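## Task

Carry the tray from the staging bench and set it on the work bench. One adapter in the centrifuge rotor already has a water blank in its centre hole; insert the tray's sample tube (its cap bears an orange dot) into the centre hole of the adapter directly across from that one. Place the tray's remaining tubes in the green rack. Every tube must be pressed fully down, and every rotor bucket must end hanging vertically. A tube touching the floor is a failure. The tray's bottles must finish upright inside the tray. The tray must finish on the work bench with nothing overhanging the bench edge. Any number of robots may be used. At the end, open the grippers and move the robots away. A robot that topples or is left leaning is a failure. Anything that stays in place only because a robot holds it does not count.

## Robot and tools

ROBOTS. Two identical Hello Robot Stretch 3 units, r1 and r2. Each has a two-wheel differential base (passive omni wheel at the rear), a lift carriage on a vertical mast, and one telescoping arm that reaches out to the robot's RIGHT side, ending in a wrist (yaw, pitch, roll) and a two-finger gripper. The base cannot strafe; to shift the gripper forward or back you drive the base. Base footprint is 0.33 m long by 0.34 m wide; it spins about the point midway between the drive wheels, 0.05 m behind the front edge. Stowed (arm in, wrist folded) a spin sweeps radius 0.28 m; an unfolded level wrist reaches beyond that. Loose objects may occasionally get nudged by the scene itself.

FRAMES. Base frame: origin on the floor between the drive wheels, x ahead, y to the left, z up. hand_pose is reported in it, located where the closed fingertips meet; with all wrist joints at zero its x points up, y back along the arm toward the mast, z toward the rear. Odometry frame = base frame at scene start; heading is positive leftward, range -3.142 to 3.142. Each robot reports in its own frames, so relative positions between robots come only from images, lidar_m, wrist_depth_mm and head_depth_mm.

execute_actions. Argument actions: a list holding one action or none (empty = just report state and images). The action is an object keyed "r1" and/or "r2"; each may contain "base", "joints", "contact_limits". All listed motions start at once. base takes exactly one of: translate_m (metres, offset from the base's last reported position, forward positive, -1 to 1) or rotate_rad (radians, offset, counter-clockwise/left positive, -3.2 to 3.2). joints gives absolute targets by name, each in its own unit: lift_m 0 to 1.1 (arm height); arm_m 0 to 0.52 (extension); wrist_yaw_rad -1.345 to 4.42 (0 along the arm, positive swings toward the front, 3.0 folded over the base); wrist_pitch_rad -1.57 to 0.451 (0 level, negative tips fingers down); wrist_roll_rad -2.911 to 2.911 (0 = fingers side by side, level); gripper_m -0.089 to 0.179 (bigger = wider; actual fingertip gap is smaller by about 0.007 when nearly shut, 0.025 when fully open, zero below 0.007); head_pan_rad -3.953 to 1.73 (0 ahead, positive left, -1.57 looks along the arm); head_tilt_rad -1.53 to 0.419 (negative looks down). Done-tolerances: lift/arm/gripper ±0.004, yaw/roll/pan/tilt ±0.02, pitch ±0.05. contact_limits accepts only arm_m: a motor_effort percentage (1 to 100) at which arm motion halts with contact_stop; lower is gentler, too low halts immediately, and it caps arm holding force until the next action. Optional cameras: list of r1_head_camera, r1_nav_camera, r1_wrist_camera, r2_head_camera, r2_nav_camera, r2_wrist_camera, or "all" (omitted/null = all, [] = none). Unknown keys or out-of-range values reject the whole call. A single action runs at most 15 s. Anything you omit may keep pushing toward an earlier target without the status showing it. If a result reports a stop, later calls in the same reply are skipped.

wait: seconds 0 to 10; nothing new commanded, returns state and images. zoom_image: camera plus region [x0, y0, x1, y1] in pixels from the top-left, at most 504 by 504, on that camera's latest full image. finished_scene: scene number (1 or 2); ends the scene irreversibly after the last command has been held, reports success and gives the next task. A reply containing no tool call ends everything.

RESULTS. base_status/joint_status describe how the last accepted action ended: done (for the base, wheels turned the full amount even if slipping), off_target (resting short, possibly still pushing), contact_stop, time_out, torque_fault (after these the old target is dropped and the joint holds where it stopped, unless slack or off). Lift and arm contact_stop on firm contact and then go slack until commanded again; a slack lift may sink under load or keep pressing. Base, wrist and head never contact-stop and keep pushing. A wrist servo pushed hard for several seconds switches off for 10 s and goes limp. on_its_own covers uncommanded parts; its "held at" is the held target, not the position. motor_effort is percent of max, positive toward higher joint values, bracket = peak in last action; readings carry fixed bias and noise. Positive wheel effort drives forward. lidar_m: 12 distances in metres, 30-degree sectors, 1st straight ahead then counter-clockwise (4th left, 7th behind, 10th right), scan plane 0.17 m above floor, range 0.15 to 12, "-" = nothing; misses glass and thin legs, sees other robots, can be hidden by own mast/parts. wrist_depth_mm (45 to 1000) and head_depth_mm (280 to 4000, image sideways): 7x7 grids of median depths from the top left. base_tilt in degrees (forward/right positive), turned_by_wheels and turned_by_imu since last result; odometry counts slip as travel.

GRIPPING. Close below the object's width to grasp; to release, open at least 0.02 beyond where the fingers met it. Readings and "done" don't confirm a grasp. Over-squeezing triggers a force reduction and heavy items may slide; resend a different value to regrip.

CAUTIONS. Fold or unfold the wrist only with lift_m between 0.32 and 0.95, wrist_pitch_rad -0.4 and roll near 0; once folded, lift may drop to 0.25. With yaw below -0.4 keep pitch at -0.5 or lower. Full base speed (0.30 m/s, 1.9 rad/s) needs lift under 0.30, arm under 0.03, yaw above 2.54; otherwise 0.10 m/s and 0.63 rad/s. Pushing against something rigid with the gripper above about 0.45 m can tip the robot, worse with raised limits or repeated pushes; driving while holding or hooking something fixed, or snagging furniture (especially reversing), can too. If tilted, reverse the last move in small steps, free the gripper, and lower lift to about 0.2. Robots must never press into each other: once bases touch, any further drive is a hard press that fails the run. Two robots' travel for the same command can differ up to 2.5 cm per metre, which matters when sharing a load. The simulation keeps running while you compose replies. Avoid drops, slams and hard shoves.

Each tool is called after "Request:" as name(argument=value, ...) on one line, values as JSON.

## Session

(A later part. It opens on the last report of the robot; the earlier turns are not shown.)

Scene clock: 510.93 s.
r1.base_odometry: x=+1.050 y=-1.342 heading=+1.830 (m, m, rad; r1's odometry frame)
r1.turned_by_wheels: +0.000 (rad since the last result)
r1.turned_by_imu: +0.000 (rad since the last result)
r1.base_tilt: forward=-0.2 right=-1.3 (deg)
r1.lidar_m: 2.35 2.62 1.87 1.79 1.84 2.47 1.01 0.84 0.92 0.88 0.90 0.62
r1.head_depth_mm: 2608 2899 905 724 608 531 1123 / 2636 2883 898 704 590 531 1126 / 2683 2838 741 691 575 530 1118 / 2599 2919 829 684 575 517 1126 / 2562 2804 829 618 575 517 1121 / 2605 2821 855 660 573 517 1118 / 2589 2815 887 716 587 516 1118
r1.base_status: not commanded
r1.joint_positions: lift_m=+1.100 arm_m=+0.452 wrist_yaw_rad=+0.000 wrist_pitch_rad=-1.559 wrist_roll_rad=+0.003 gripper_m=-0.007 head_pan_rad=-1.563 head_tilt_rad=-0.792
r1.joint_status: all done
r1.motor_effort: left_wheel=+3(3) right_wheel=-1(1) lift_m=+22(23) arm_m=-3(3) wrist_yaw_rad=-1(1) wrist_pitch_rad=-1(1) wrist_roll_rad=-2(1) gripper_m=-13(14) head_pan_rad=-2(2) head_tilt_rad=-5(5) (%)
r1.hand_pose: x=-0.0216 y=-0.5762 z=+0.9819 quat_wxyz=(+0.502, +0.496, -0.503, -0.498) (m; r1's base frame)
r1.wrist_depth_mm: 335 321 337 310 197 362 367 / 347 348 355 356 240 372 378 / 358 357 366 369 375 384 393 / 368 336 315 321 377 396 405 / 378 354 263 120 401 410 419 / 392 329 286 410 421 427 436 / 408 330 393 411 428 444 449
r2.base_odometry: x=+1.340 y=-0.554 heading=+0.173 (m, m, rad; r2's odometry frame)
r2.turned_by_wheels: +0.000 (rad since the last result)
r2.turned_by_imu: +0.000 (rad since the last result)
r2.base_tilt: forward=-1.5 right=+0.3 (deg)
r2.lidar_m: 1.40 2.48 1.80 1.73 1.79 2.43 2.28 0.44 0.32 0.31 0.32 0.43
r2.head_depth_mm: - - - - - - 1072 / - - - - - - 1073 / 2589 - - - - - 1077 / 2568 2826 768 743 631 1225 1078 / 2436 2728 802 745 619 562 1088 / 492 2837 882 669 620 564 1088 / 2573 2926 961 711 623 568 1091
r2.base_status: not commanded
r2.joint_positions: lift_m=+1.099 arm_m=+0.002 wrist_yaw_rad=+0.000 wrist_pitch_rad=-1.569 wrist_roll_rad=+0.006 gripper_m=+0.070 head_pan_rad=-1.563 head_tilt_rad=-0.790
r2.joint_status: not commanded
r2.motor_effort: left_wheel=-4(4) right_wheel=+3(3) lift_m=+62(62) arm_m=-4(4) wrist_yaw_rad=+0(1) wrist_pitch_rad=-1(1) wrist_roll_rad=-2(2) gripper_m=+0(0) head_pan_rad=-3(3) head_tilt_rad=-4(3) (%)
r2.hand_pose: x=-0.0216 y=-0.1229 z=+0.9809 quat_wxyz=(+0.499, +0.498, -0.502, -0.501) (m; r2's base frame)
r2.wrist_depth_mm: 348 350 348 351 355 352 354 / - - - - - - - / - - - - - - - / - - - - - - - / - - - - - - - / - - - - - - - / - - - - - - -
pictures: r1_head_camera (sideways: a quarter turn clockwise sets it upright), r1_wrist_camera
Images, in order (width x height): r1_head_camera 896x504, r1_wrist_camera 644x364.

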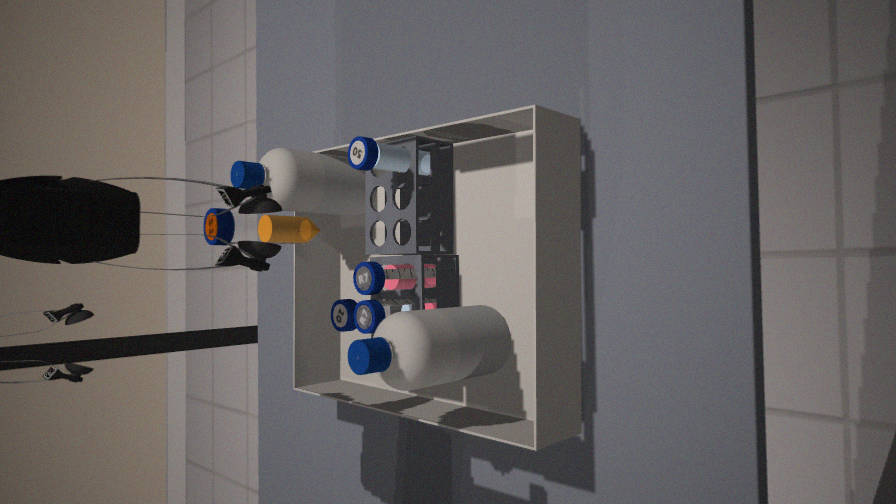

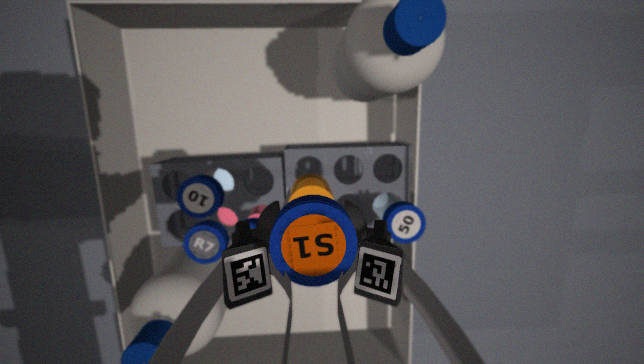

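Request:
execute_actions(actions=[{"r1":{"joints":{"arm_m":0.1,"head_pan_rad":-2.4,"head_tilt_rad":-0.7}}}], cameras=[])

Request:
execute_actions(actions=[{"r1":{"base":{"translate_m":-0.4}},"r2":{"base":{"translate_m":-0.06},"joints":{"arm_m":0.46,"gripper_m":0.058,"wrist_pitch_rad":-1.56}}}], cameras=["r1_head_camera","r2_wrist_camera"])

Scene clock: 523.77 s.
r1.base_odometry: x=+1.050 y=-1.342 heading=+1.830 (m, m, rad; r1's odometry frame)
r1.turned_by_wheels: +0.000 (rad since the last result)
r1.turned_by_imu: +0.002 (rad since the last result)
r1.base_tilt: forward=-0.2 right=-1.3 (deg)
r1.lidar_m: 2.36 2.61 1.87 1.79 1.85 2.47 1.01 0.84 0.92 0.88 0.90 0.62
r1.head_depth_mm: - 1499 1176 888 1479 1339 1148 / - 1412 1214 799 1332 1332 1145 / 1242 1320 1037 796 663 1337 1148 / 3458 3464 1036 796 644 1244 1153 / 3658 3683 1039 797 643 542 1127 / - 3392 1032 792 643 540 486 / - 3152 1025 790 642 529 467
r1.base_status: not commanded
r1.joint_positions: lift_m=+1.100 arm_m=+0.100 wrist_yaw_rad=+0.000 wrist_pitch_rad=-1.559 wrist_roll_rad=+0.002 gripper_m=-0.007 head_pan_rad=-2.393 head_tilt_rad=-0.705
r1.joint_status: all done
r1.motor_effort: left_wheel=+3(3) right_wheel=-1(1) lift_m=+22(22) arm_m=-3(5) wrist_yaw_rad=+0(0) wrist_pitch_rad=-1(1) wrist_roll_rad=-1(1) gripper_m=-15(14) head_pan_rad=-3(28) head_tilt_rad=+2(12) (%)
r1.hand_pose: x=-0.0216 y=-0.2242 z=+0.9819 quat_wxyz=(+0.502, +0.497, -0.503, -0.498) (m; r1's base frame)
r1.wrist_depth_mm: 338 316 342 346 351 363 370 / 347 353 359 361 368 373 378 / 358 362 368 376 378 389 393 / 368 376 381 384 394 - - / - - - 119 - - - / - - - - - - - / - - - - - - -
r2.base_odometry: x=+1.340 y=-0.554 heading=+0.173 (m, m, rad; r2's odometry frame)
r2.turned_by_wheels: +0.000 (rad since the last result)
r2.turned_by_imu: +0.000 (rad since the last result)
r2.base_tilt: forward=-1.5 right=+0.2 (deg)
r2.lidar_m: 1.40 2.48 1.80 1.73 1.79 2.42 2.28 0.44 0.32 0.31 0.32 0.43
r2.head_depth_mm: - - - - - - 1073 / - - - - - - 1078 / 2583 - - - - - 1079 / 2572 2849 769 742 633 1221 1080 / 1176 2775 911 747 619 562 1087 / 2574 2885 913 669 621 565 1087 / 2582 2864 960 712 622 566 1093
r2.base_status: not commanded
r2.joint_positions: lift_m=+1.099 arm_m=+0.002 wrist_yaw_rad=+0.000 wrist_pitch_rad=-1.569 wrist_roll_rad=+0.006 gripper_m=+0.070 head_pan_rad=-1.563 head_tilt_rad=-0.790
r2.joint_status: not commanded
r2.motor_effort: left_wheel=-5(5) right_wheel=+3(3) lift_m=+62(62) arm_m=-4(4) wrist_yaw_rad=+0(1) wrist_pitch_rad=-1(1) wrist_roll_rad=-3(3) gripper_m=+0(0) head_pan_rad=-3(3) head_tilt_rad=-3(3) (%)
r2.hand_pose: x=-0.0216 y=-0.1229 z=+0.9809 quat_wxyz=(+0.499, +0.498, -0.502, -0.501) (m; r2's base frame)
r2.wrist_depth_mm: 346 348 348 350 351 354 352 / - - - - - - - / - - - - - - - / - - - - - - - / - - - - - - - / - - - - - - - / - - - - - - -
pictures: none
No camera images: the call's "cameras" was empty. Leave "cameras" out to get every camera's image.

Scene clock: 528.70 s.
r1.base_odometry: x=+1.152 y=-1.729 heading=+1.830 (m, m, rad; r1's odometry frame)
r1.turned_by_wheels: +0.000 (rad since the last result)
r1.turned_by_imu: +0.001 (rad since the last result)
r1.base_tilt: forward=-0.3 right=-1.3 (deg)
r1.lidar_m: 1.00 2.59 1.86 1.78 1.83 2.46 0.94 0.47 0.82 0.89 0.92 1.01
r1.head_depth_mm: - 2428 959 1001 1472 1340 1151 / - 2558 945 960 984 1280 1147 / 1262 1308 983 1052 685 1202 1143 / 1084 1197 1049 1073 642 1249 1152 / 978 1057 1155 794 645 553 1145 / - 3233 2513 790 641 541 496 / - 3142 2518 792 641 540 466
r1.base_status: done
r1.joint_positions: lift_m=+1.100 arm_m=+0.100 wrist_yaw_rad=+0.000 wrist_pitch_rad=-1.559 wrist_roll_rad=+0.002 gripper_m=-0.007 head_pan_rad=-2.393 head_tilt_rad=-0.705
r1.joint_status: not commanded
r1.motor_effort: left_wheel=+3(3) right_wheel=-1(5) lift_m=+22(22) arm_m=-3(3) wrist_yaw_rad=+1(0) wrist_pitch_rad=-1(1) wrist_roll_rad=-2(1) gripper_m=-15(14) head_pan_rad=-3(2) head_tilt_rad=+2(3) (%)
r1.hand_pose: x=-0.0216 y=-0.2242 z=+0.9819 quat_wxyz=(+0.502, +0.497, -0.503, -0.498) (m; r1's base frame)
r1.wrist_depth_mm: 337 342 347 352 359 364 367 / 348 353 357 362 368 373 379 / 357 365 369 373 379 387 390 / 368 373 382 382 - - - / - - - 120 - - - / - - - - - - - / - - - - - - -
r2.base_odometry: x=+1.281 y=-0.564 heading=+0.173 (m, m, rad; r2's odometry frame)
r2.turned_by_wheels: +0.000 (rad since the last result)
r2.turned_by_imu: +0.000 (rad since the last result)
r2.base_tilt: forward=-1.5 right=+0.2 (deg)
r2.lidar_m: 1.40 2.48 1.80 1.73 1.79 2.43 2.23 0.44 0.32 0.31 0.32 0.43
r2.head_depth_mm: 2584 2834 931 735 611 555 1070 / 2576 2850 936 741 613 557 1073 / 2602 2894 935 742 615 558 1078 / 2568 2887 872 742 615 560 1082 / 2557 2863 769 744 618 563 1084 / 2595 2857 919 750 622 565 1084 / 2573 2886 893 649 622 566 1089
r2.base_status: done
r2.joint_positions: lift_m=+1.099 arm_m=+0.460 wrist_yaw_rad=+0.000 wrist_pitch_rad=-1.561 wrist_roll_rad=+0.005 gripper_m=+0.058 head_pan_rad=-1.563 head_tilt_rad=-0.790
r2.joint_status: all done
r2.motor_effort: left_wheel=-4(10) right_wheel=+3(4) lift_m=+62(62) arm_m=+2(1) wrist_yaw_rad=+0(0) wrist_pitch_rad=+0(2) wrist_roll_rad=-2(3) gripper_m=+0(53) head_pan_rad=-3(4) head_tilt_rad=-3(3) (%)
r2.hand_pose: x=-0.0216 y=-0.5832 z=+0.9808 quat_wxyz=(+0.501, +0.496, -0.503, -0.499) (m; r2's base frame)
r2.wrist_depth_mm: 342 236 294 349 354 355 355 / 300 289 321 362 363 358 337 / 356 353 362 365 372 327 315 / 351 376 375 377 383 383 385 / 330 384 384 386 390 396 396 / 405 404 408 405 407 404 407 / 415 414 415 416 422 420 424
pictures: r1_head_camera (sideways: a quarter turn clockwise sets it upright), r2_wrist_camera
Images, in order (width x height): r1_head_camera 896x504, r2_wrist_camera 644x364.

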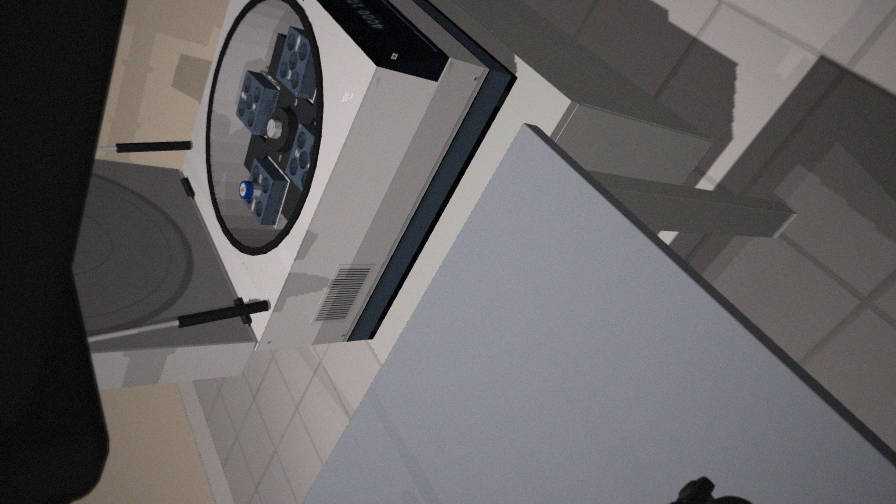

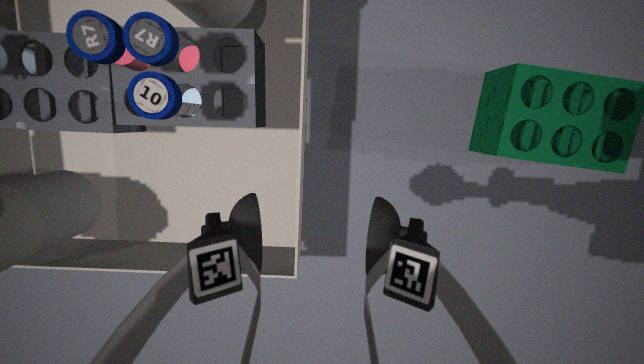

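Request:
execute_actions(actions=[{"r1":{"base":{"rotate_rad":0.4},"joints":{"arm_m":0.0}},"r2":{"joints":{"arm_m":0.0}}}], cameras=[])

Request:
execute_actions(actions=[{"r1":{"base":{"translate_m":0.3}}}], cameras=[])

Request:
execute_actions(actions=[{"r1":{"base":{"rotate_rad":-0.4}}}], cameras=[])

Request:
execute_actions(actions=[{"r1":{"base":{"translate_m":-0.6},"joints":{"head_pan_rad":-2.0}}}], cameras=["r1_head_camera"])

Scene clock: 550.27 s.
r1.base_odometry: x=+1.152 y=-1.729 heading=+2.230 (m, m, rad; r1's odometry frame)
r1.turned_by_wheels: +0.400 (rad since the last result)
r1.turned_by_imu: +0.403 (rad since the last result)
r1.base_tilt: forward=-0.4 right=-1.5 (deg)
r1.lidar_m: 3.02 1.95 1.78 1.79 2.21 2.48 0.47 0.50 0.89 0.90 1.11 1.00
r1.head_depth_mm: - 1037 1031 1046 647 860 1152 / - 1081 1179 792 646 847 1100 / 3233 3390 2572 796 645 570 1149 / 3017 3223 1035 793 645 542 1146 / 2840 3053 - 769 644 543 1084 / - 2839 - 744 643 540 - / - - - - 643 - -
r1.base_status: done
r1.joint_positions: lift_m=+1.100 arm_m=+0.000 wrist_yaw_rad=+0.000 wrist_pitch_rad=-1.559 wrist_roll_rad=+0.002 gripper_m=-0.007 head_pan_rad=-2.393 head_tilt_rad=-0.705
r1.joint_status: all done
r1.motor_effort: left_wheel=-3(9) right_wheel=+3(7) lift_m=+22(22) arm_m=-3(1) wrist_yaw_rad=+0(0) wrist_pitch_rad=-1(1) wrist_roll_rad=-1(1) gripper_m=-13(14) head_pan_rad=-3(2) head_tilt_rad=+2(2) (%)
r1.hand_pose: x=-0.0216 y=-0.1242 z=+0.9819 quat_wxyz=(+0.502, +0.497, -0.503, -0.498) (m; r1's base frame)
r1.wrist_depth_mm: - - 348 350 359 362 369 / - - - 363 370 373 378 / - - - - 387 385 393 / - - - 183 - - 404 / - - - 120 - - - / - - - - - - - / - - - - - - -
r2.base_odometry: x=+1.281 y=-0.564 heading=+0.173 (m, m, rad; r2's odometry frame)
r2.turned_by_wheels: +0.000 (rad since the last result)
r2.turned_by_imu: +0.000 (rad since the last result)
r2.base_tilt: forward=-1.5 right=+0.2 (deg)
r2.lidar_m: 1.41 2.48 1.79 1.73 1.78 2.43 2.22 0.44 0.32 0.31 0.32 0.43
r2.head_depth_mm: - - - - - - 1061 / - - - - - - 1076 / 2585 - - - - - 1066 / 2586 2839 906 742 632 1236 1083 / 2594 2874 765 745 620 562 1087 / 2583 2882 922 747 621 564 1088 / 2580 2889 895 651 624 567 1093
r2.base_status: not commanded
r2.joint_positions: lift_m=+1.099 arm_m=+0.002 wrist_yaw_rad=+0.000 wrist_pitch_rad=-1.561 wrist_roll_rad=+0.004 gripper_m=+0.058 head_pan_rad=-1.563 head_tilt_rad=-0.790
r2.joint_status: all done
joint sent to its limit — the command would take r2.arm_m past its lower limit, so that joint was sent only as far as its limit.
r2.motor_effort: left_wheel=-4(4) right_wheel=+3(3) lift_m=+62(62) arm_m=-4(6) wrist_yaw_rad=+1(0) wrist_pitch_rad=+0(0) wrist_roll_rad=-2(2) gripper_m=+0(0) head_pan_rad=-3(3) head_tilt_rad=-2(3) (%)
r2.hand_pose: x=-0.0216 y=-0.1250 z=+0.9808 quat_wxyz=(+0.502, +0.497, -0.503, -0.499) (m; r2's base frame)
r2.wrist_depth_mm: 347 350 350 350 350 353 355 / - - - - - - - / - - - - - - - / - - - - - - - / - - - - - - - / - - - - - - - / - - - - - - -
pictures: none
No camera images: the call's "cameras" was empty. Leave "cameras" out to get every camera's image.

Scene clock: 554.50 s.
r1.base_odometry: x=+0.968 y=-1.491 heading=+2.229 (m, m, rad; r1's odometry frame)
r1.turned_by_wheels: +0.000 (rad since the last result)
r1.turned_by_imu: +0.001 (rad since the last result)
r1.base_tilt: forward=-0.3 right=-1.5 (deg)
r1.lidar_m: 2.84 1.83 1.67 1.69 2.08 2.76 0.77 1.08 1.00 1.01 0.78 2.49
r1.head_depth_mm: - 3139 1083 798 1403 1282 1148 / - 3611 1040 799 703 1332 1151 / 3312 3502 1040 796 664 1329 1155 / 3057 3271 1034 794 645 1323 1148 / 2999 3119 - 770 643 1273 1147 / - 2942 - 743 644 579 - / - - - - 616 - -
r1.base_status: done
r1.joint_positions: lift_m=+1.100 arm_m=+0.000 wrist_yaw_rad=+0.000 wrist_pitch_rad=-1.559 wrist_roll_rad=+0.002 gripper_m=-0.007 head_pan_rad=-2.393 head_tilt_rad=-0.705
r1.joint_status: not commanded
r1.motor_effort: left_wheel=-4(6) right_wheel=+3(7) lift_m=+23(23) arm_m=-3(3) wrist_yaw_rad=+0(0) wrist_pitch_rad=-1(1) wrist_roll_rad=-1(1) gripper_m=-14(14) head_pan_rad=-2(3) head_tilt_rad=+2(3) (%)
r1.hand_pose: x=-0.0216 y=-0.1242 z=+0.9819 quat_wxyz=(+0.502, +0.497, -0.503, -0.498) (m; r1's base frame)
r1.wrist_depth_mm: - - - - 362 361 368 / - - - - - - 380 / - - - - - - 926 / - - - 184 - - - / - - - 119 - - - / - - - - - - - / - - - - - - -
r2.base_odometry: x=+1.281 y=-0.564 heading=+0.173 (m, m, rad; r2's odometry frame)
r2.turned_by_wheels: +0.000 (rad since the last result)
r2.turned_by_imu: +0.000 (rad since the last result)
r2.base_tilt: forward=-1.5 right=+0.3 (deg)
r2.lidar_m: 1.40 2.48 1.80 1.73 1.79 2.42 2.23 0.44 0.32 0.31 0.32 0.43
r2.head_depth_mm: - - - - - - 1066 / - - - - - - 1073 / 2590 - - - - - 1074 / 2599 2836 905 742 632 1231 1081 / 2600 2850 768 747 618 563 1085 / 2533 2844 920 749 621 565 1085 / 2526 2881 896 650 623 566 1092
r2.base_status: not commanded
r2.joint_positions: lift_m=+1.099 arm_m=+0.002 wrist_yaw_rad=+0.000 wrist_pitch_rad=-1.561 wrist_roll_rad=+0.004 gripper_m=+0.058 head_pan_rad=-1.563 head_tilt_rad=-0.790
r2.joint_status: not commanded
r2.motor_effort: left_wheel=-4(4) right_wheel=+2(2) lift_m=+62(62) arm_m=-4(4) wrist_yaw_rad=+0(0) wrist_pitch_rad=+0(0) wrist_roll_rad=-2(2) gripper_m=+0(0) head_pan_rad=-3(3) head_tilt_rad=-4(3) (%)
r2.hand_pose: x=-0.0216 y=-0.1250 z=+0.9808 quat_wxyz=(+0.502, +0.497, -0.503, -0.499) (m; r2's base frame)
r2.wrist_depth_mm: 347 350 352 354 352 354 352 / - - - - - - - / - - - - - - - / - - - - - - - / - - - - - - - / - - - - - - - / - - - - - - -
pictures: none
No camera images: the call's "cameras" was empty. Leave "cameras" out to get every camera's image.

Scene clock: 556.13 s.
r1.base_odometry: x=+0.968 y=-1.491 heading=+1.830 (m, m, rad; r1's odometry frame)
r1.turned_by_wheels: -0.400 (rad since the last result)
r1.turned_by_imu: -0.400 (rad since the last result)
r1.base_tilt: forward=-0.3 right=-1.5 (deg)
r1.lidar_m: 2.49 2.44 1.75 1.67 1.72 2.31 1.41 0.77 1.04 1.00 1.03 0.78
r1.head_depth_mm: - 1451 1130 1391 1595 1336 1154 / - 1483 1158 1186 1468 1334 1153 / 1435 1398 1226 853 1391 1340 1146 / 1237 1307 1037 796 1494 1333 1149 / 2431 3783 - 766 678 1341 1149 / - 3669 - 740 643 1299 - / - - - - 642 - -
r1.base_status: done
r1.joint_positions: lift_m=+1.100 arm_m=+0.000 wrist_yaw_rad=+0.000 wrist_pitch_rad=-1.559 wrist_roll_rad=+0.002 gripper_m=-0.007 head_pan_rad=-2.393 head_tilt_rad=-0.705
r1.joint_status: not commanded
r1.motor_effort: left_wheel=+5(10) right_wheel=-3(7) lift_m=+22(22) arm_m=-3(3) wrist_yaw_rad=+0(0) wrist_pitch_rad=-1(1) wrist_roll_rad=-1(1) gripper_m=-13(14) head_pan_rad=-3(2) head_tilt_rad=+2(2) (%)
r1.hand_pose: x=-0.0216 y=-0.1242 z=+0.9819 quat_wxyz=(+0.502, +0.497, -0.503, -0.498) (m; r1's base frame)
r1.wrist_depth_mm: - - - - - - 787 / - - - - - - - / - - - - - - - / - - - 184 - - - / - - - 120 - - - / - - - - - - - / - - - - - - -
r2.base_odometry: x=+1.281 y=-0.564 heading=+0.173 (m, m, rad; r2's odometry frame)
r2.turned_by_wheels: +0.000 (rad since the last result)
r2.turned_by_imu: +0.000 (rad since the last result)
r2.base_tilt: forward=-1.5 right=+0.3 (deg)
r2.lidar_m: 1.40 2.48 1.80 1.73 1.79 2.43 2.22 0.44 0.32 0.31 0.32 0.43
r2.head_depth_mm: - - - - - - 1066 / - - - - - - 1075 / 2583 - - - - - 1068 / 2571 2836 904 744 631 1235 1079 / 2616 2864 765 745 619 563 1083 / 2463 2841 921 749 621 565 1092 / 2566 2889 895 650 624 568 1091
r2.base_status: not commanded
r2.joint_positions: lift_m=+1.099 arm_m=+0.002 wrist_yaw_rad=+0.000 wrist_pitch_rad=-1.561 wrist_roll_rad=+0.004 gripper_m=+0.058 head_pan_rad=-1.563 head_tilt_rad=-0.790
r2.joint_status: not commanded
r2.motor_effort: left_wheel=-4(4) right_wheel=+3(3) lift_m=+62(62) arm_m=-4(4) wrist_yaw_rad=+0(1) wrist_pitch_rad=+0(0) wrist_roll_rad=-1(1) gripper_m=+0(0) head_pan_rad=-4(3) head_tilt_rad=-3(3) (%)
r2.hand_pose: x=-0.0216 y=-0.1250 z=+0.9808 quat_wxyz=(+0.502, +0.497, -0.503, -0.499) (m; r2's base frame)
r2.wrist_depth_mm: 350 348 347 351 352 354 356 / - - - - - - - / - - - - - - - / - - - - - - - / - - - - - - - / - - - - - - - / - - - - - - -
pictures: none
No camera images: the call's "cameras" was empty. Leave "cameras" out to get every camera's image.

Scene clock: 563.20 s.
r1.base_odometry: x=+1.122 y=-2.071 heading=+1.830 (m, m, rad; r1's odometry frame)
r1.turned_by_wheels: +0.000 (rad since the last result)
r1.turned_by_imu: +0.001 (rad since the last result)
r1.base_tilt: forward=-0.3 right=-1.4 (deg)
r1.lidar_m: 1.34 2.42 1.73 1.66 1.70 2.27 2.16 0.50 0.38 0.38 1.05 1.34
r1.head_depth_mm: - - - 757 869 1224 1148 / - - - 725 815 1001 1156 / - - - - 884 896 1124 / - - - - 962 - 1106 / - - - - - - - / - - - - - - - / - - - - - - 1122
r1.base_status: done
r1.joint_positions: lift_m=+1.100 arm_m=+0.000 wrist_yaw_rad=+0.000 wrist_pitch_rad=-1.559 wrist_roll_rad=+0.002 gripper_m=-0.007 head_pan_rad=-2.007 head_tilt_rad=-0.705
r1.joint_status: all done
r1.motor_effort: left_wheel=+5(9) right_wheel=-3(7) lift_m=+22(22) arm_m=-3(3) wrist_yaw_rad=+0(0) wrist_pitch_rad=-2(1) wrist_roll_rad=-1(1) gripper_m=-13(13) head_pan_rad=+2(26) head_tilt_rad=+2(1) (%)
r1.hand_pose: x=-0.0216 y=-0.1242 z=+0.9819 quat_wxyz=(+0.502, +0.497, -0.503, -0.498) (m; r1's base frame)
r1.wrist_depth_mm: - - - - 738 589 615 / - - - - - - - / - - - - - - - / - - - 184 - - - / - - - 120 - - - / - - - - - - - / - - - - - - -
r2.base_odometry: x=+1.281 y=-0.564 heading=+0.173 (m, m, rad; r2's odometry frame)
r2.turned_by_wheels: +0.000 (rad since the last result)
r2.turned_by_imu: +0.000 (rad since the last result)
r2.base_tilt: forward=-1.5 right=+0.2 (deg)
r2.lidar_m: 1.40 2.48 1.80 1.73 1.79 2.43 2.22 0.44 0.32 0.31 0.32 0.43
r2.head_depth_mm: - - - - - - 1061 / - - - - - - 1072 / 2616 - - - - - 1068 / 2563 2843 905 741 633 1231 1080 / 2584 2854 767 745 619 562 1082 / 2571 2873 921 749 621 564 1091 / 2583 2862 895 651 624 566 1091
r2.base_status: not commanded
r2.joint_positions: lift_m=+1.099 arm_m=+0.002 wrist_yaw_rad=+0.000 wrist_pitch_rad=-1.561 wrist_roll_rad=+0.004 gripper_m=+0.058 head_pan_rad=-1.563 head_tilt_rad=-0.790
r2.joint_status: not commanded
r2.motor_effort: left_wheel=-4(4) right_wheel=+3(3) lift_m=+62(62) arm_m=-4(4) wrist_yaw_rad=+0(0) wrist_pitch_rad=+0(0) wrist_roll_rad=-2(1) gripper_m=+0(0) head_pan_rad=-3(3) head_tilt_rad=-4(4) (%)
r2.hand_pose: x=-0.0216 y=-0.1250 z=+0.9808 quat_wxyz=(+0.502, +0.497, -0.503, -0.499) (m; r2's base frame)
r2.wrist_depth_mm: 350 355 351 351 358 354 354 / - - - - - - - / - - - - - - - / - - - - - - - / - - - - - - - / - - - - - - - / - - - - - - -
pictures: r1_head_camera (sideways: a quarter turn clockwise sets it upright)
Images, in order (width x height): r1_head_camera 896x504.

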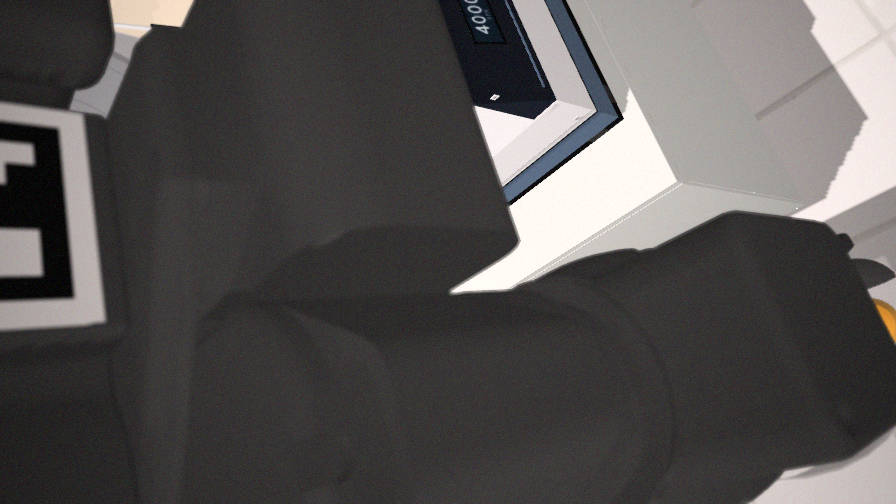

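Request:
execute_actions(actions=[{"r1":{"base":{"translate_m":-0.5},"joints":{"head_pan_rad":-1.57}}}], cameras=[])

Request:
execute_actions(actions=[{"r1":{"joints":{"arm_m":0.4}}}], cameras=["r1_head_camera","r1_wrist_camera"])

Scene clock: 573.37 s.
r1.base_odometry: x=+1.250 y=-2.555 heading=+1.830 (m, m, rad; r1's odometry frame)
r1.turned_by_wheels: +0.000 (rad since the last result)
r1.turned_by_imu: +0.002 (rad since the last result)
r1.base_tilt: forward=-0.4 right=-1.4 (deg)
r1.lidar_m: 1.82 2.39 1.72 1.64 1.69 1.75 1.67 0.52 0.37 0.35 0.36 0.53
r1.head_depth_mm: - - - - - - - / - - - - - - - / - - - - - - - / 789 892 975 805 - - - / 784 896 944 725 622 720 940 / 2699 3052 2561 1780 879 760 932 / 2637 3063 2240 1817 1530 1304 1118
r1.base_status: done
r1.joint_positions: lift_m=+1.100 arm_m=+0.000 wrist_yaw_rad=+0.000 wrist_pitch_rad=-1.559 wrist_roll_rad=+0.002 gripper_m=-0.007 head_pan_rad=-1.577 head_tilt_rad=-0.705
r1.joint_status: all done
r1.motor_effort: left_wheel=+6(6) right_wheel=-3(7) lift_m=+22(22) arm_m=-3(3) wrist_yaw_rad=+0(0) wrist_pitch_rad=-1(1) wrist_roll_rad=-1(1) gripper_m=-14(13) head_pan_rad=+2(25) head_tilt_rad=+2(2) (%)
r1.hand_pose: x=-0.0216 y=-0.1242 z=+0.9819 quat_wxyz=(+0.502, +0.497, -0.503, -0.498) (m; r1's base frame)
r1.wrist_depth_mm: - 774 575 588 615 646 - / - - - - - - - / - - - - - - - / - - - 184 - - - / - - - 120 - - - / - - - - - - - / - - - - - - -
r2.base_odometry: x=+1.281 y=-0.564 heading=+0.173 (m, m, rad; r2's odometry frame)
r2.turned_by_wheels: +0.000 (rad since the last result)
r2.turned_by_imu: +0.000 (rad since the last result)
r2.base_tilt: forward=-1.5 right=+0.2 (deg)
r2.lidar_m: 1.40 2.49 1.80 1.73 1.79 2.43 2.23 0.44 0.32 0.31 0.32 0.43
r2.head_depth_mm: - - - - - - 1063 / - - - - - - 1073 / 2580 - - - - - 1067 / 2597 2870 903 741 632 1235 1079 / 2568 2827 767 744 620 562 1085 / 2570 2884 920 749 621 564 1089 / 2562 2896 895 650 623 567 1090
r2.base_status: not commanded
r2.joint_positions: lift_m=+1.099 arm_m=+0.002 wrist_yaw_rad=+0.000 wrist_pitch_rad=-1.561 wrist_roll_rad=+0.004 gripper_m=+0.058 head_pan_rad=-1.563 head_tilt_rad=-0.790
r2.joint_status: not commanded
r2.motor_effort: left_wheel=-4(4) right_wheel=+3(2) lift_m=+62(62) arm_m=-4(5) wrist_yaw_rad=+0(0) wrist_pitch_rad=+0(0) wrist_roll_rad=-2(1) gripper_m=+0(0) head_pan_rad=-3(3) head_tilt_rad=-3(2) (%)
r2.hand_pose: x=-0.0216 y=-0.1250 z=+0.9808 quat_wxyz=(+0.502, +0.497, -0.503, -0.499) (m; r2's base frame)
r2.wrist_depth_mm: 351 348 350 348 353 356 356 / - - - - - - - / - - - - - - - / - - - - - - - / - - - - - - - / - - - - - - - / - - - - - - -
pictures: none
No camera images: the call's "cameras" was empty. Leave "cameras" out to get every camera's image.

Scene clock: 577.50 s.
r1.base_odometry: x=+1.250 y=-2.555 heading=+1.830 (m, m, rad; r1's odometry frame)
r1.turned_by_wheels: +0.000 (rad since the last result)
r1.turned_by_imu: +0.001 (rad since the last result)
r1.base_tilt: forward=-0.2 right=-1.3 (deg)
r1.lidar_m: 1.83 2.39 1.71 1.64 1.69 1.75 1.67 0.52 0.37 0.35 0.36 0.53
r1.head_depth_mm: 798 914 957 826 632 743 1009 / 807 911 992 819 630 741 989 / 806 917 985 821 623 736 971 / 786 939 973 797 622 728 960 / 781 886 945 724 623 716 938 / 2679 3033 2546 1770 878 761 936 / 2644 2980 2241 1821 1536 1292 1122
r1.base_status: not commanded
r1.joint_positions: lift_m=+1.100 arm_m=+0.400 wrist_yaw_rad=+0.000 wrist_pitch_rad=-1.559 wrist_roll_rad=+0.002 gripper_m=-0.007 head_pan_rad=-1.577 head_tilt_rad=-0.705
r1.joint_status: all done
r1.motor_effort: left_wheel=+6(6) right_wheel=-3(3) lift_m=+22(22) arm_m=+3(1) wrist_yaw_rad=+0(1) wrist_pitch_rad=-1(1) wrist_roll_rad=-1(1) gripper_m=-14(14) head_pan_rad=+3(2) head_tilt_rad=+2(2) (%)
r1.hand_pose: x=-0.0216 y=-0.5235 z=+0.9819 quat_wxyz=(+0.502, +0.497, -0.503, -0.498) (m; r1's base frame)
r1.wrist_depth_mm: - - 345 360 357 363 358 / - - 347 383 385 393 365 / - - 323 397 382 402 348 / - 916 333 404 443 385 355 / 511 - 344 120 360 360 371 / - - - 122 - - - / - - - - - - -
r2.base_odometry: x=+1.281 y=-0.564 heading=+0.173 (m, m, rad; r2's odometry frame)
r2.turned_by_wheels: +0.000 (rad since the last result)
r2.turned_by_imu: +0.000 (rad since the last result)
r2.base_tilt: forward=-1.5 right=+0.2 (deg)
r2.lidar_m: 1.41 2.48 1.80 1.73 1.79 2.43 2.22 0.44 0.32 0.31 0.32 0.43
r2.head_depth_mm: - - - - - - 1059 / - - - - - - 1076 / 2588 - - - - - 1071 / 2574 2839 905 741 633 1236 1081 / 2577 2865 766 744 619 561 1087 / 2548 2890 920 750 621 565 1088 / 2587 2844 895 650 624 565 1092
r2.base_status: not commanded
r2.joint_positions: lift_m=+1.099 arm_m=+0.002 wrist_yaw_rad=+0.000 wrist_pitch_rad=-1.561 wrist_roll_rad=+0.004 gripper_m=+0.058 head_pan_rad=-1.563 head_tilt_rad=-0.790
r2.joint_status: not commanded
r2.motor_effort: left_wheel=-4(4) right_wheel=+3(2) lift_m=+62(62) arm_m=-4(4) wrist_yaw_rad=+0(1) wrist_pitch_rad=+0(0) wrist_roll_rad=-1(1) gripper_m=+0(0) head_pan_rad=-3(3) head_tilt_rad=-3(3) (%)
r2.hand_pose: x=-0.0216 y=-0.1250 z=+0.9808 quat_wxyz=(+0.502, +0.497, -0.503, -0.499) (m; r2's base frame)
r2.wrist_depth_mm: 346 350 353 352 353 353 353 / - - - - - - - / - - - - - - - / - - - - - - - / - - - - - - - / - - - - - - - / - - - - - - -
pictures: r1_head_camera (sideways: a quarter turn clockwise sets it upright), r1_wrist_camera
Images, in order (width x height): r1_head_camera 896x504, r1_wrist_camera 644x364.

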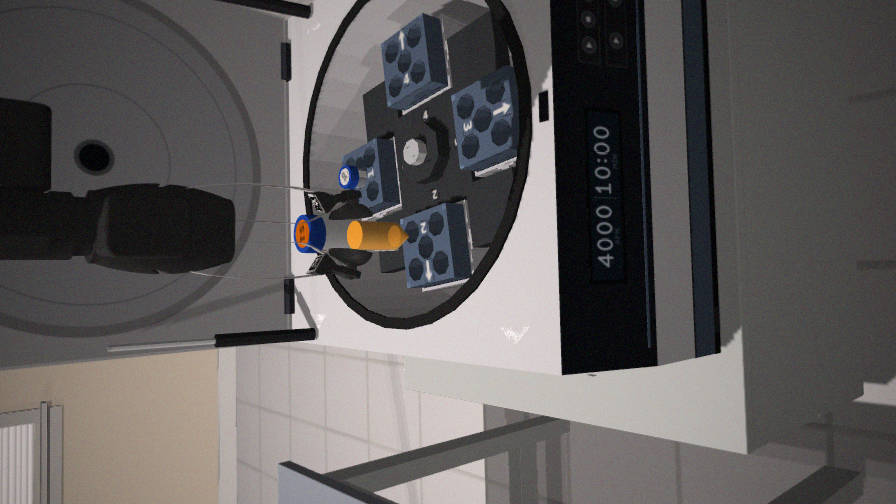

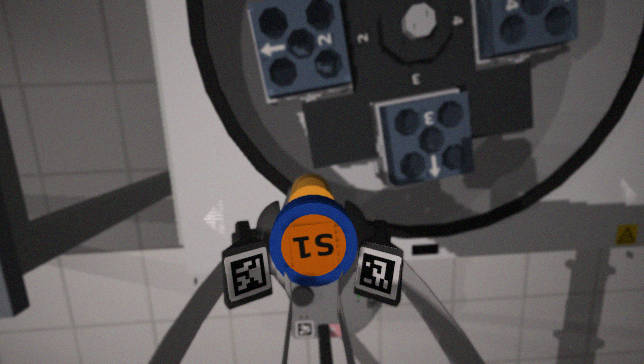

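Request:
execute_actions(actions=[{"r1":{"base":{"translate_m":-0.131},"joints":{"arm_m":0.43}}}], cameras=["r1_wrist_camera"])

Request:
execute_actions(actions=[{"r1":{"joints":{"lift_m":1.03}}}], cameras=["r1_wrist_camera","r1_head_camera"])

Scene clock: 585.60 s.
r1.base_odometry: x=+1.284 y=-2.681 heading=+1.830 (m, m, rad; r1's odometry frame)
r1.turned_by_wheels: +0.000 (rad since the last result)
r1.turned_by_imu: +0.002 (rad since the last result)
r1.base_tilt: forward=-0.3 right=-1.3 (deg)
r1.lidar_m: 1.96 2.39 1.71 1.63 1.68 1.61 1.54 0.52 0.37 0.36 0.37 0.49
r1.head_depth_mm: 2669 3142 2538 728 638 745 1024 / 799 900 951 821 634 743 1004 / 808 926 992 814 628 743 987 / 784 941 936 815 627 736 970 / 787 900 985 795 624 727 953 / 784 892 938 797 621 718 936 / 826 2986 2515 774 620 724 924
r1.base_status: done
r1.joint_positions: lift_m=+1.100 arm_m=+0.430 wrist_yaw_rad=+0.000 wrist_pitch_rad=-1.559 wrist_roll_rad=+0.002 gripper_m=-0.007 head_pan_rad=-1.577 head_tilt_rad=-0.705
r1.joint_status: all done
r1.motor_effort: left_wheel=+5(7) right_wheel=-3(8) lift_m=+22(22) arm_m=+4(6) wrist_yaw_rad=+0(1) wrist_pitch_rad=-1(1) wrist_roll_rad=-1(1) gripper_m=-14(14) head_pan_rad=+3(2) head_tilt_rad=+2(2) (%)
r1.hand_pose: x=-0.0216 y=-0.5535 z=+0.9819 quat_wxyz=(+0.502, +0.497, -0.503, -0.498) (m; r1's base frame)
r1.wrist_depth_mm: 298 363 360 363 350 336 - / 306 360 370 379 389 335 - / 318 367 386 386 398 342 - / 330 336 402 375 428 348 - / 590 336 356 120 359 362 - / - 352 - 122 - - - / - - - - - - -
r2.base_odometry: x=+1.281 y=-0.564 heading=+0.173 (m, m, rad; r2's odometry frame)
r2.turned_by_wheels: +0.000 (rad since the last result)
r2.turned_by_imu: +0.000 (rad since the last result)
r2.base_tilt: forward=-1.5 right=+0.2 (deg)
r2.lidar_m: 1.40 2.49 1.80 1.73 1.79 2.44 2.22 0.44 0.32 0.31 0.32 0.43
r2.head_depth_mm: - - - - - - 1063 / - - - - - - 1075 / 2589 - - - - - 1072 / 2561 2868 904 742 633 1235 1081 / 2576 2874 768 747 619 562 1083 / 2591 2873 917 751 621 565 1085 / 2557 2888 898 651 622 567 1092
r2.base_status: not commanded
r2.joint_positions: lift_m=+1.099 arm_m=+0.002 wrist_yaw_rad=+0.000 wrist_pitch_rad=-1.561 wrist_roll_rad=+0.004 gripper_m=+0.058 head_pan_rad=-1.563 head_tilt_rad=-0.790
r2.joint_status: not commanded
r2.motor_effort: left_wheel=-4(4) right_wheel=+3(3) lift_m=+62(62) arm_m=-4(5) wrist_yaw_rad=+0(0) wrist_pitch_rad=+0(0) wrist_roll_rad=-1(1) gripper_m=+0(0) head_pan_rad=-3(3) head_tilt_rad=-3(2) (%)
r2.hand_pose: x=-0.0216 y=-0.1250 z=+0.9808 quat_wxyz=(+0.502, +0.497, -0.503, -0.499) (m; r2's base frame)
r2.wrist_depth_mm: 346 347 352 353 353 354 355 / - - - - - - - / - - - - - - - / - - - - - - - / - - - - - - - / - - - - - - - / - - - - - - -
pictures: r1_wrist_camera
Images, in order (width x height): r1_wrist_camera 644x364.

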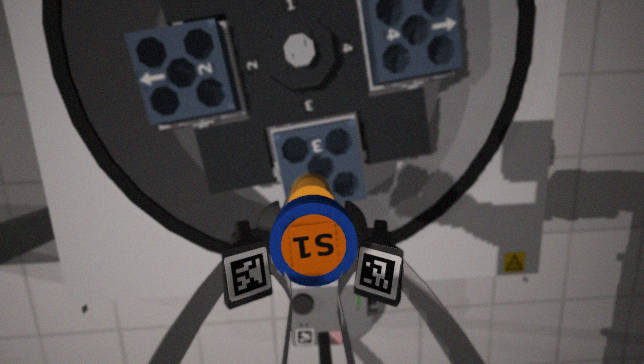

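Scene clock: 587.07 s.
r1.base_odometry: x=+1.284 y=-2.681 heading=+1.830 (m, m, rad; r1's odometry frame)
r1.turned_by_wheels: +0.000 (rad since the last result)
r1.turned_by_imu: +0.000 (rad since the last result)
r1.base_tilt: forward=-0.2 right=-1.3 (deg)
r1.lidar_m: 1.96 2.39 1.71 1.64 1.69 1.62 1.54 0.52 0.37 0.36 0.37 0.49
r1.head_depth_mm: - 3082 2605 729 639 747 1025 / 829 909 949 821 633 743 1006 / - 906 988 814 627 741 989 / 792 886 983 766 624 731 971 / 784 899 980 799 620 726 954 / 782 891 940 795 621 721 949 / 2500 3041 2515 775 620 723 922
r1.base_status: not commanded
r1.joint_positions: lift_m=+1.030 arm_m=+0.430 wrist_yaw_rad=+0.000 wrist_pitch_rad=-1.559 wrist_roll_rad=+0.002 gripper_m=-0.007 head_pan_rad=-1.577 head_tilt_rad=-0.705
r1.joint_status: all done
r1.motor_effort: left_wheel=+5(5) right_wheel=-3(3) lift_m=+14(22) arm_m=+3(3) wrist_yaw_rad=+0(0) wrist_pitch_rad=-1(1) wrist_roll_rad=-1(1) gripper_m=-14(14) head_pan_rad=+2(2) head_tilt_rad=+2(2) (%)
r1.hand_pose: x=-0.0216 y=-0.5535 z=+0.9125 quat_wxyz=(+0.502, +0.497, -0.503, -0.498) (m; r1's base frame)
r1.wrist_depth_mm: 278 272 295 282 290 298 254 / 288 279 304 310 318 319 262 / 271 321 316 314 325 312 272 / 256 334 326 301 368 280 280 / 265 271 353 120 310 285 292 / 271 277 283 282 292 295 - / 283 285 - 292 - - -
r2.base_odometry: x=+1.281 y=-0.564 heading=+0.173 (m, m, rad; r2's odometry frame)
r2.turned_by_wheels: +0.000 (rad since the last result)
r2.turned_by_imu: +0.000 (rad since the last result)
r2.base_tilt: forward=-1.5 right=+0.3 (deg)
r2.lidar_m: 1.41 2.49 1.80 1.73 1.79 2.44 2.22 0.44 0.32 0.31 0.32 0.43
r2.head_depth_mm: - - - - - - 1064 / - - - - - - 1077 / 2592 - - - - - 1074 / 2594 2825 903 740 631 1233 1077 / 2604 2870 767 745 618 564 1081 / 2564 2868 915 751 622 564 1087 / 2561 2891 894 651 622 566 1094
r2.base_status: not commanded
r2.joint_positions: lift_m=+1.099 arm_m=+0.002 wrist_yaw_rad=+0.000 wrist_pitch_rad=-1.561 wrist_roll_rad=+0.004 gripper_m=+0.058 head_pan_rad=-1.563 head_tilt_rad=-0.790
r2.joint_status: not commanded
r2.motor_effort: left_wheel=-4(4) right_wheel=+3(3) lift_m=+62(62) arm_m=-4(4) wrist_yaw_rad=+0(0) wrist_pitch_rad=+0(0) wrist_roll_rad=-1(2) gripper_m=+0(0) head_pan_rad=-3(3) head_tilt_rad=-4(4) (%)
r2.hand_pose: x=-0.0216 y=-0.1250 z=+0.9808 quat_wxyz=(+0.502, +0.497, -0.503, -0.499) (m; r2's base frame)
r2.wrist_depth_mm: 349 349 351 353 349 353 355 / - - - - - - - / - - - - - - - / - - - - - - - / - - - - - - - / - - - - - - - / - - - - - - -
pictures: r1_head_camera (sideways: a quarter turn clockwise sets it upright), r1_wrist_camera
Images, in order (width x height): r1_head_camera 896x504, r1_wrist_camera 644x364.

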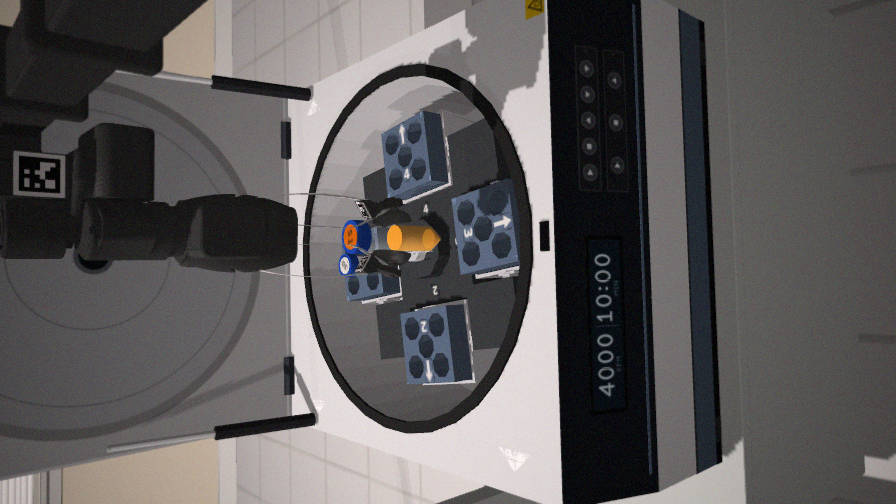

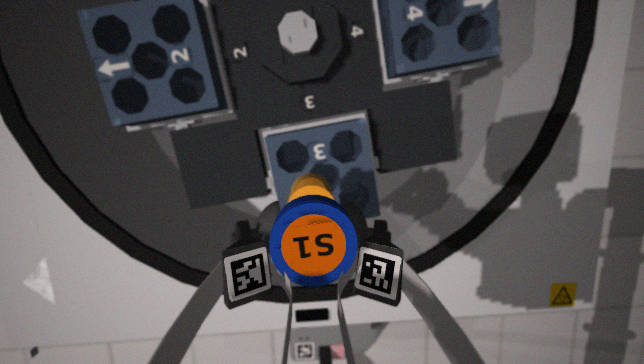

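Request:
execute_actions(actions=[{"r1":{"base":{"translate_m":-0.005},"joints":{"lift_m":1.0}}}], cameras=["r1_wrist_camera","r1_head_camera"])

Scene clock: 593.27 s.
r1.base_odometry: x=+1.285 y=-2.686 heading=+1.830 (m, m, rad; r1's odometry frame)
r1.turned_by_wheels: +0.000 (rad since the last result)
r1.turned_by_imu: +0.001 (rad since the last result)
r1.base_tilt: forward=-0.2 right=-1.4 (deg)
r1.lidar_m: 1.96 2.40 1.71 1.63 1.68 1.61 1.54 0.52 0.37 0.36 0.37 0.49
r1.head_depth_mm: 2689 - 2520 756 639 749 1016 / 768 931 953 820 633 745 1004 / 755 948 985 808 630 745 984 / 777 898 985 750 626 733 972 / 783 899 984 795 620 727 952 / 784 891 941 796 622 718 943 / 807 2980 2541 748 621 727 927
r1.base_status: done
r1.joint_positions: lift_m=+1.000 arm_m=+0.430 wrist_yaw_rad=+0.000 wrist_pitch_rad=-1.559 wrist_roll_rad=+0.002 gripper_m=-0.007 head_pan_rad=-1.577 head_tilt_rad=-0.705
r1.joint_status: all done
r1.motor_effort: left_wheel=+5(7) right_wheel=-3(8) lift_m=+14(14) arm_m=+3(3) wrist_yaw_rad=+0(0) wrist_pitch_rad=-1(1) wrist_roll_rad=-1(1) gripper_m=-13(14) head_pan_rad=+3(3) head_tilt_rad=+2(2) (%)
r1.hand_pose: x=-0.0216 y=-0.5535 z=+0.8825 quat_wxyz=(+0.502, +0.497, -0.503, -0.498) (m; r1's base frame)
r1.wrist_depth_mm: 251 245 267 255 262 275 227 / 266 257 278 279 288 311 234 / 271 286 285 287 295 306 238 / 249 312 294 272 343 269 246 / 234 277 352 120 302 252 256 / 241 244 260 251 257 261 265 / 247 251 258 259 266 - -
r2.base_odometry: x=+1.281 y=-0.564 heading=+0.173 (m, m, rad; r2's odometry frame)
r2.turned_by_wheels: +0.000 (rad since the last result)
r2.turned_by_imu: +0.000 (rad since the last result)
r2.base_tilt: forward=-1.5 right=+0.3 (deg)
r2.lidar_m: 1.40 2.48 1.80 1.73 1.79 2.43 2.22 0.44 0.32 0.31 0.32 0.43
r2.head_depth_mm: - - - - - - 1061 / - - - - - - 1074 / 2600 - - - - - 1073 / 2568 2855 902 743 633 1229 1077 / 2594 2877 764 746 618 563 1084 / 2584 2877 922 750 621 565 1088 / 2544 2871 893 652 624 566 1093
r2.base_status: not commanded
r2.joint_positions: lift_m=+1.099 arm_m=+0.002 wrist_yaw_rad=+0.000 wrist_pitch_rad=-1.561 wrist_roll_rad=+0.004 gripper_m=+0.058 head_pan_rad=-1.563 head_tilt_rad=-0.790
r2.joint_status: not commanded
r2.motor_effort: left_wheel=-4(4) right_wheel=+3(3) lift_m=+62(62) arm_m=-4(4) wrist_yaw_rad=+0(0) wrist_pitch_rad=+0(0) wrist_roll_rad=-1(1) gripper_m=+0(0) head_pan_rad=-3(3) head_tilt_rad=-3(4) (%)
r2.hand_pose: x=-0.0216 y=-0.1250 z=+0.9808 quat_wxyz=(+0.502, +0.497, -0.503, -0.499) (m; r2's base frame)
r2.wrist_depth_mm: 351 350 352 349 353 352 356 / - - - - - - - / - - - - - - - / - - - - - - - / - - - - - - - / - - - - - - - / - - - - - - -
pictures: r1_head_camera (sideways: a quarter turn clockwise sets it upright), r1_wrist_camera
Images, in order (width x height): r1_head_camera 896x504, r1_wrist_camera 644x364.

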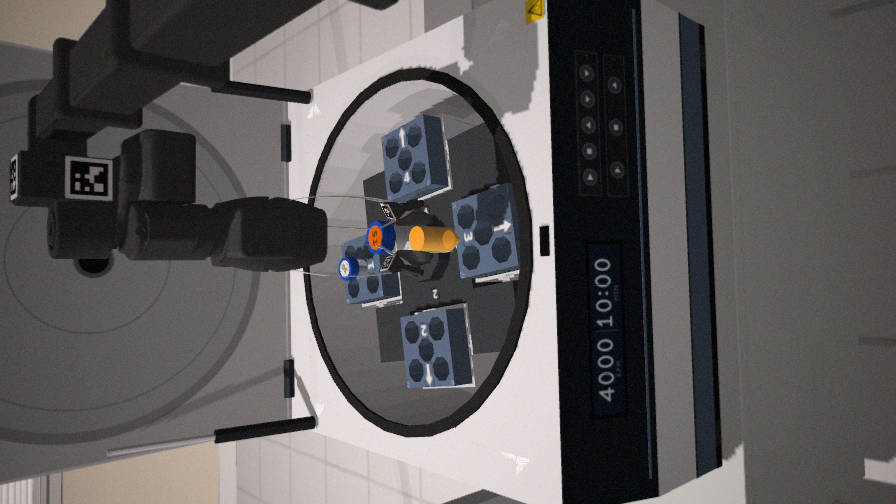

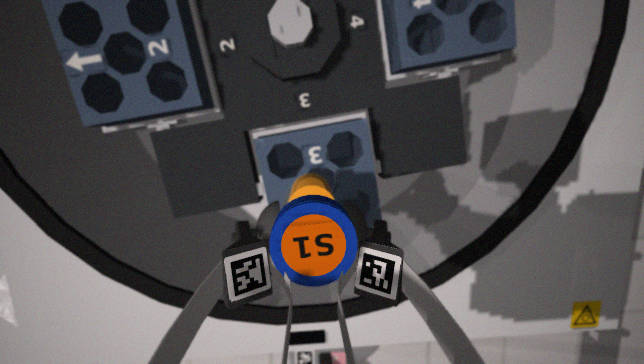

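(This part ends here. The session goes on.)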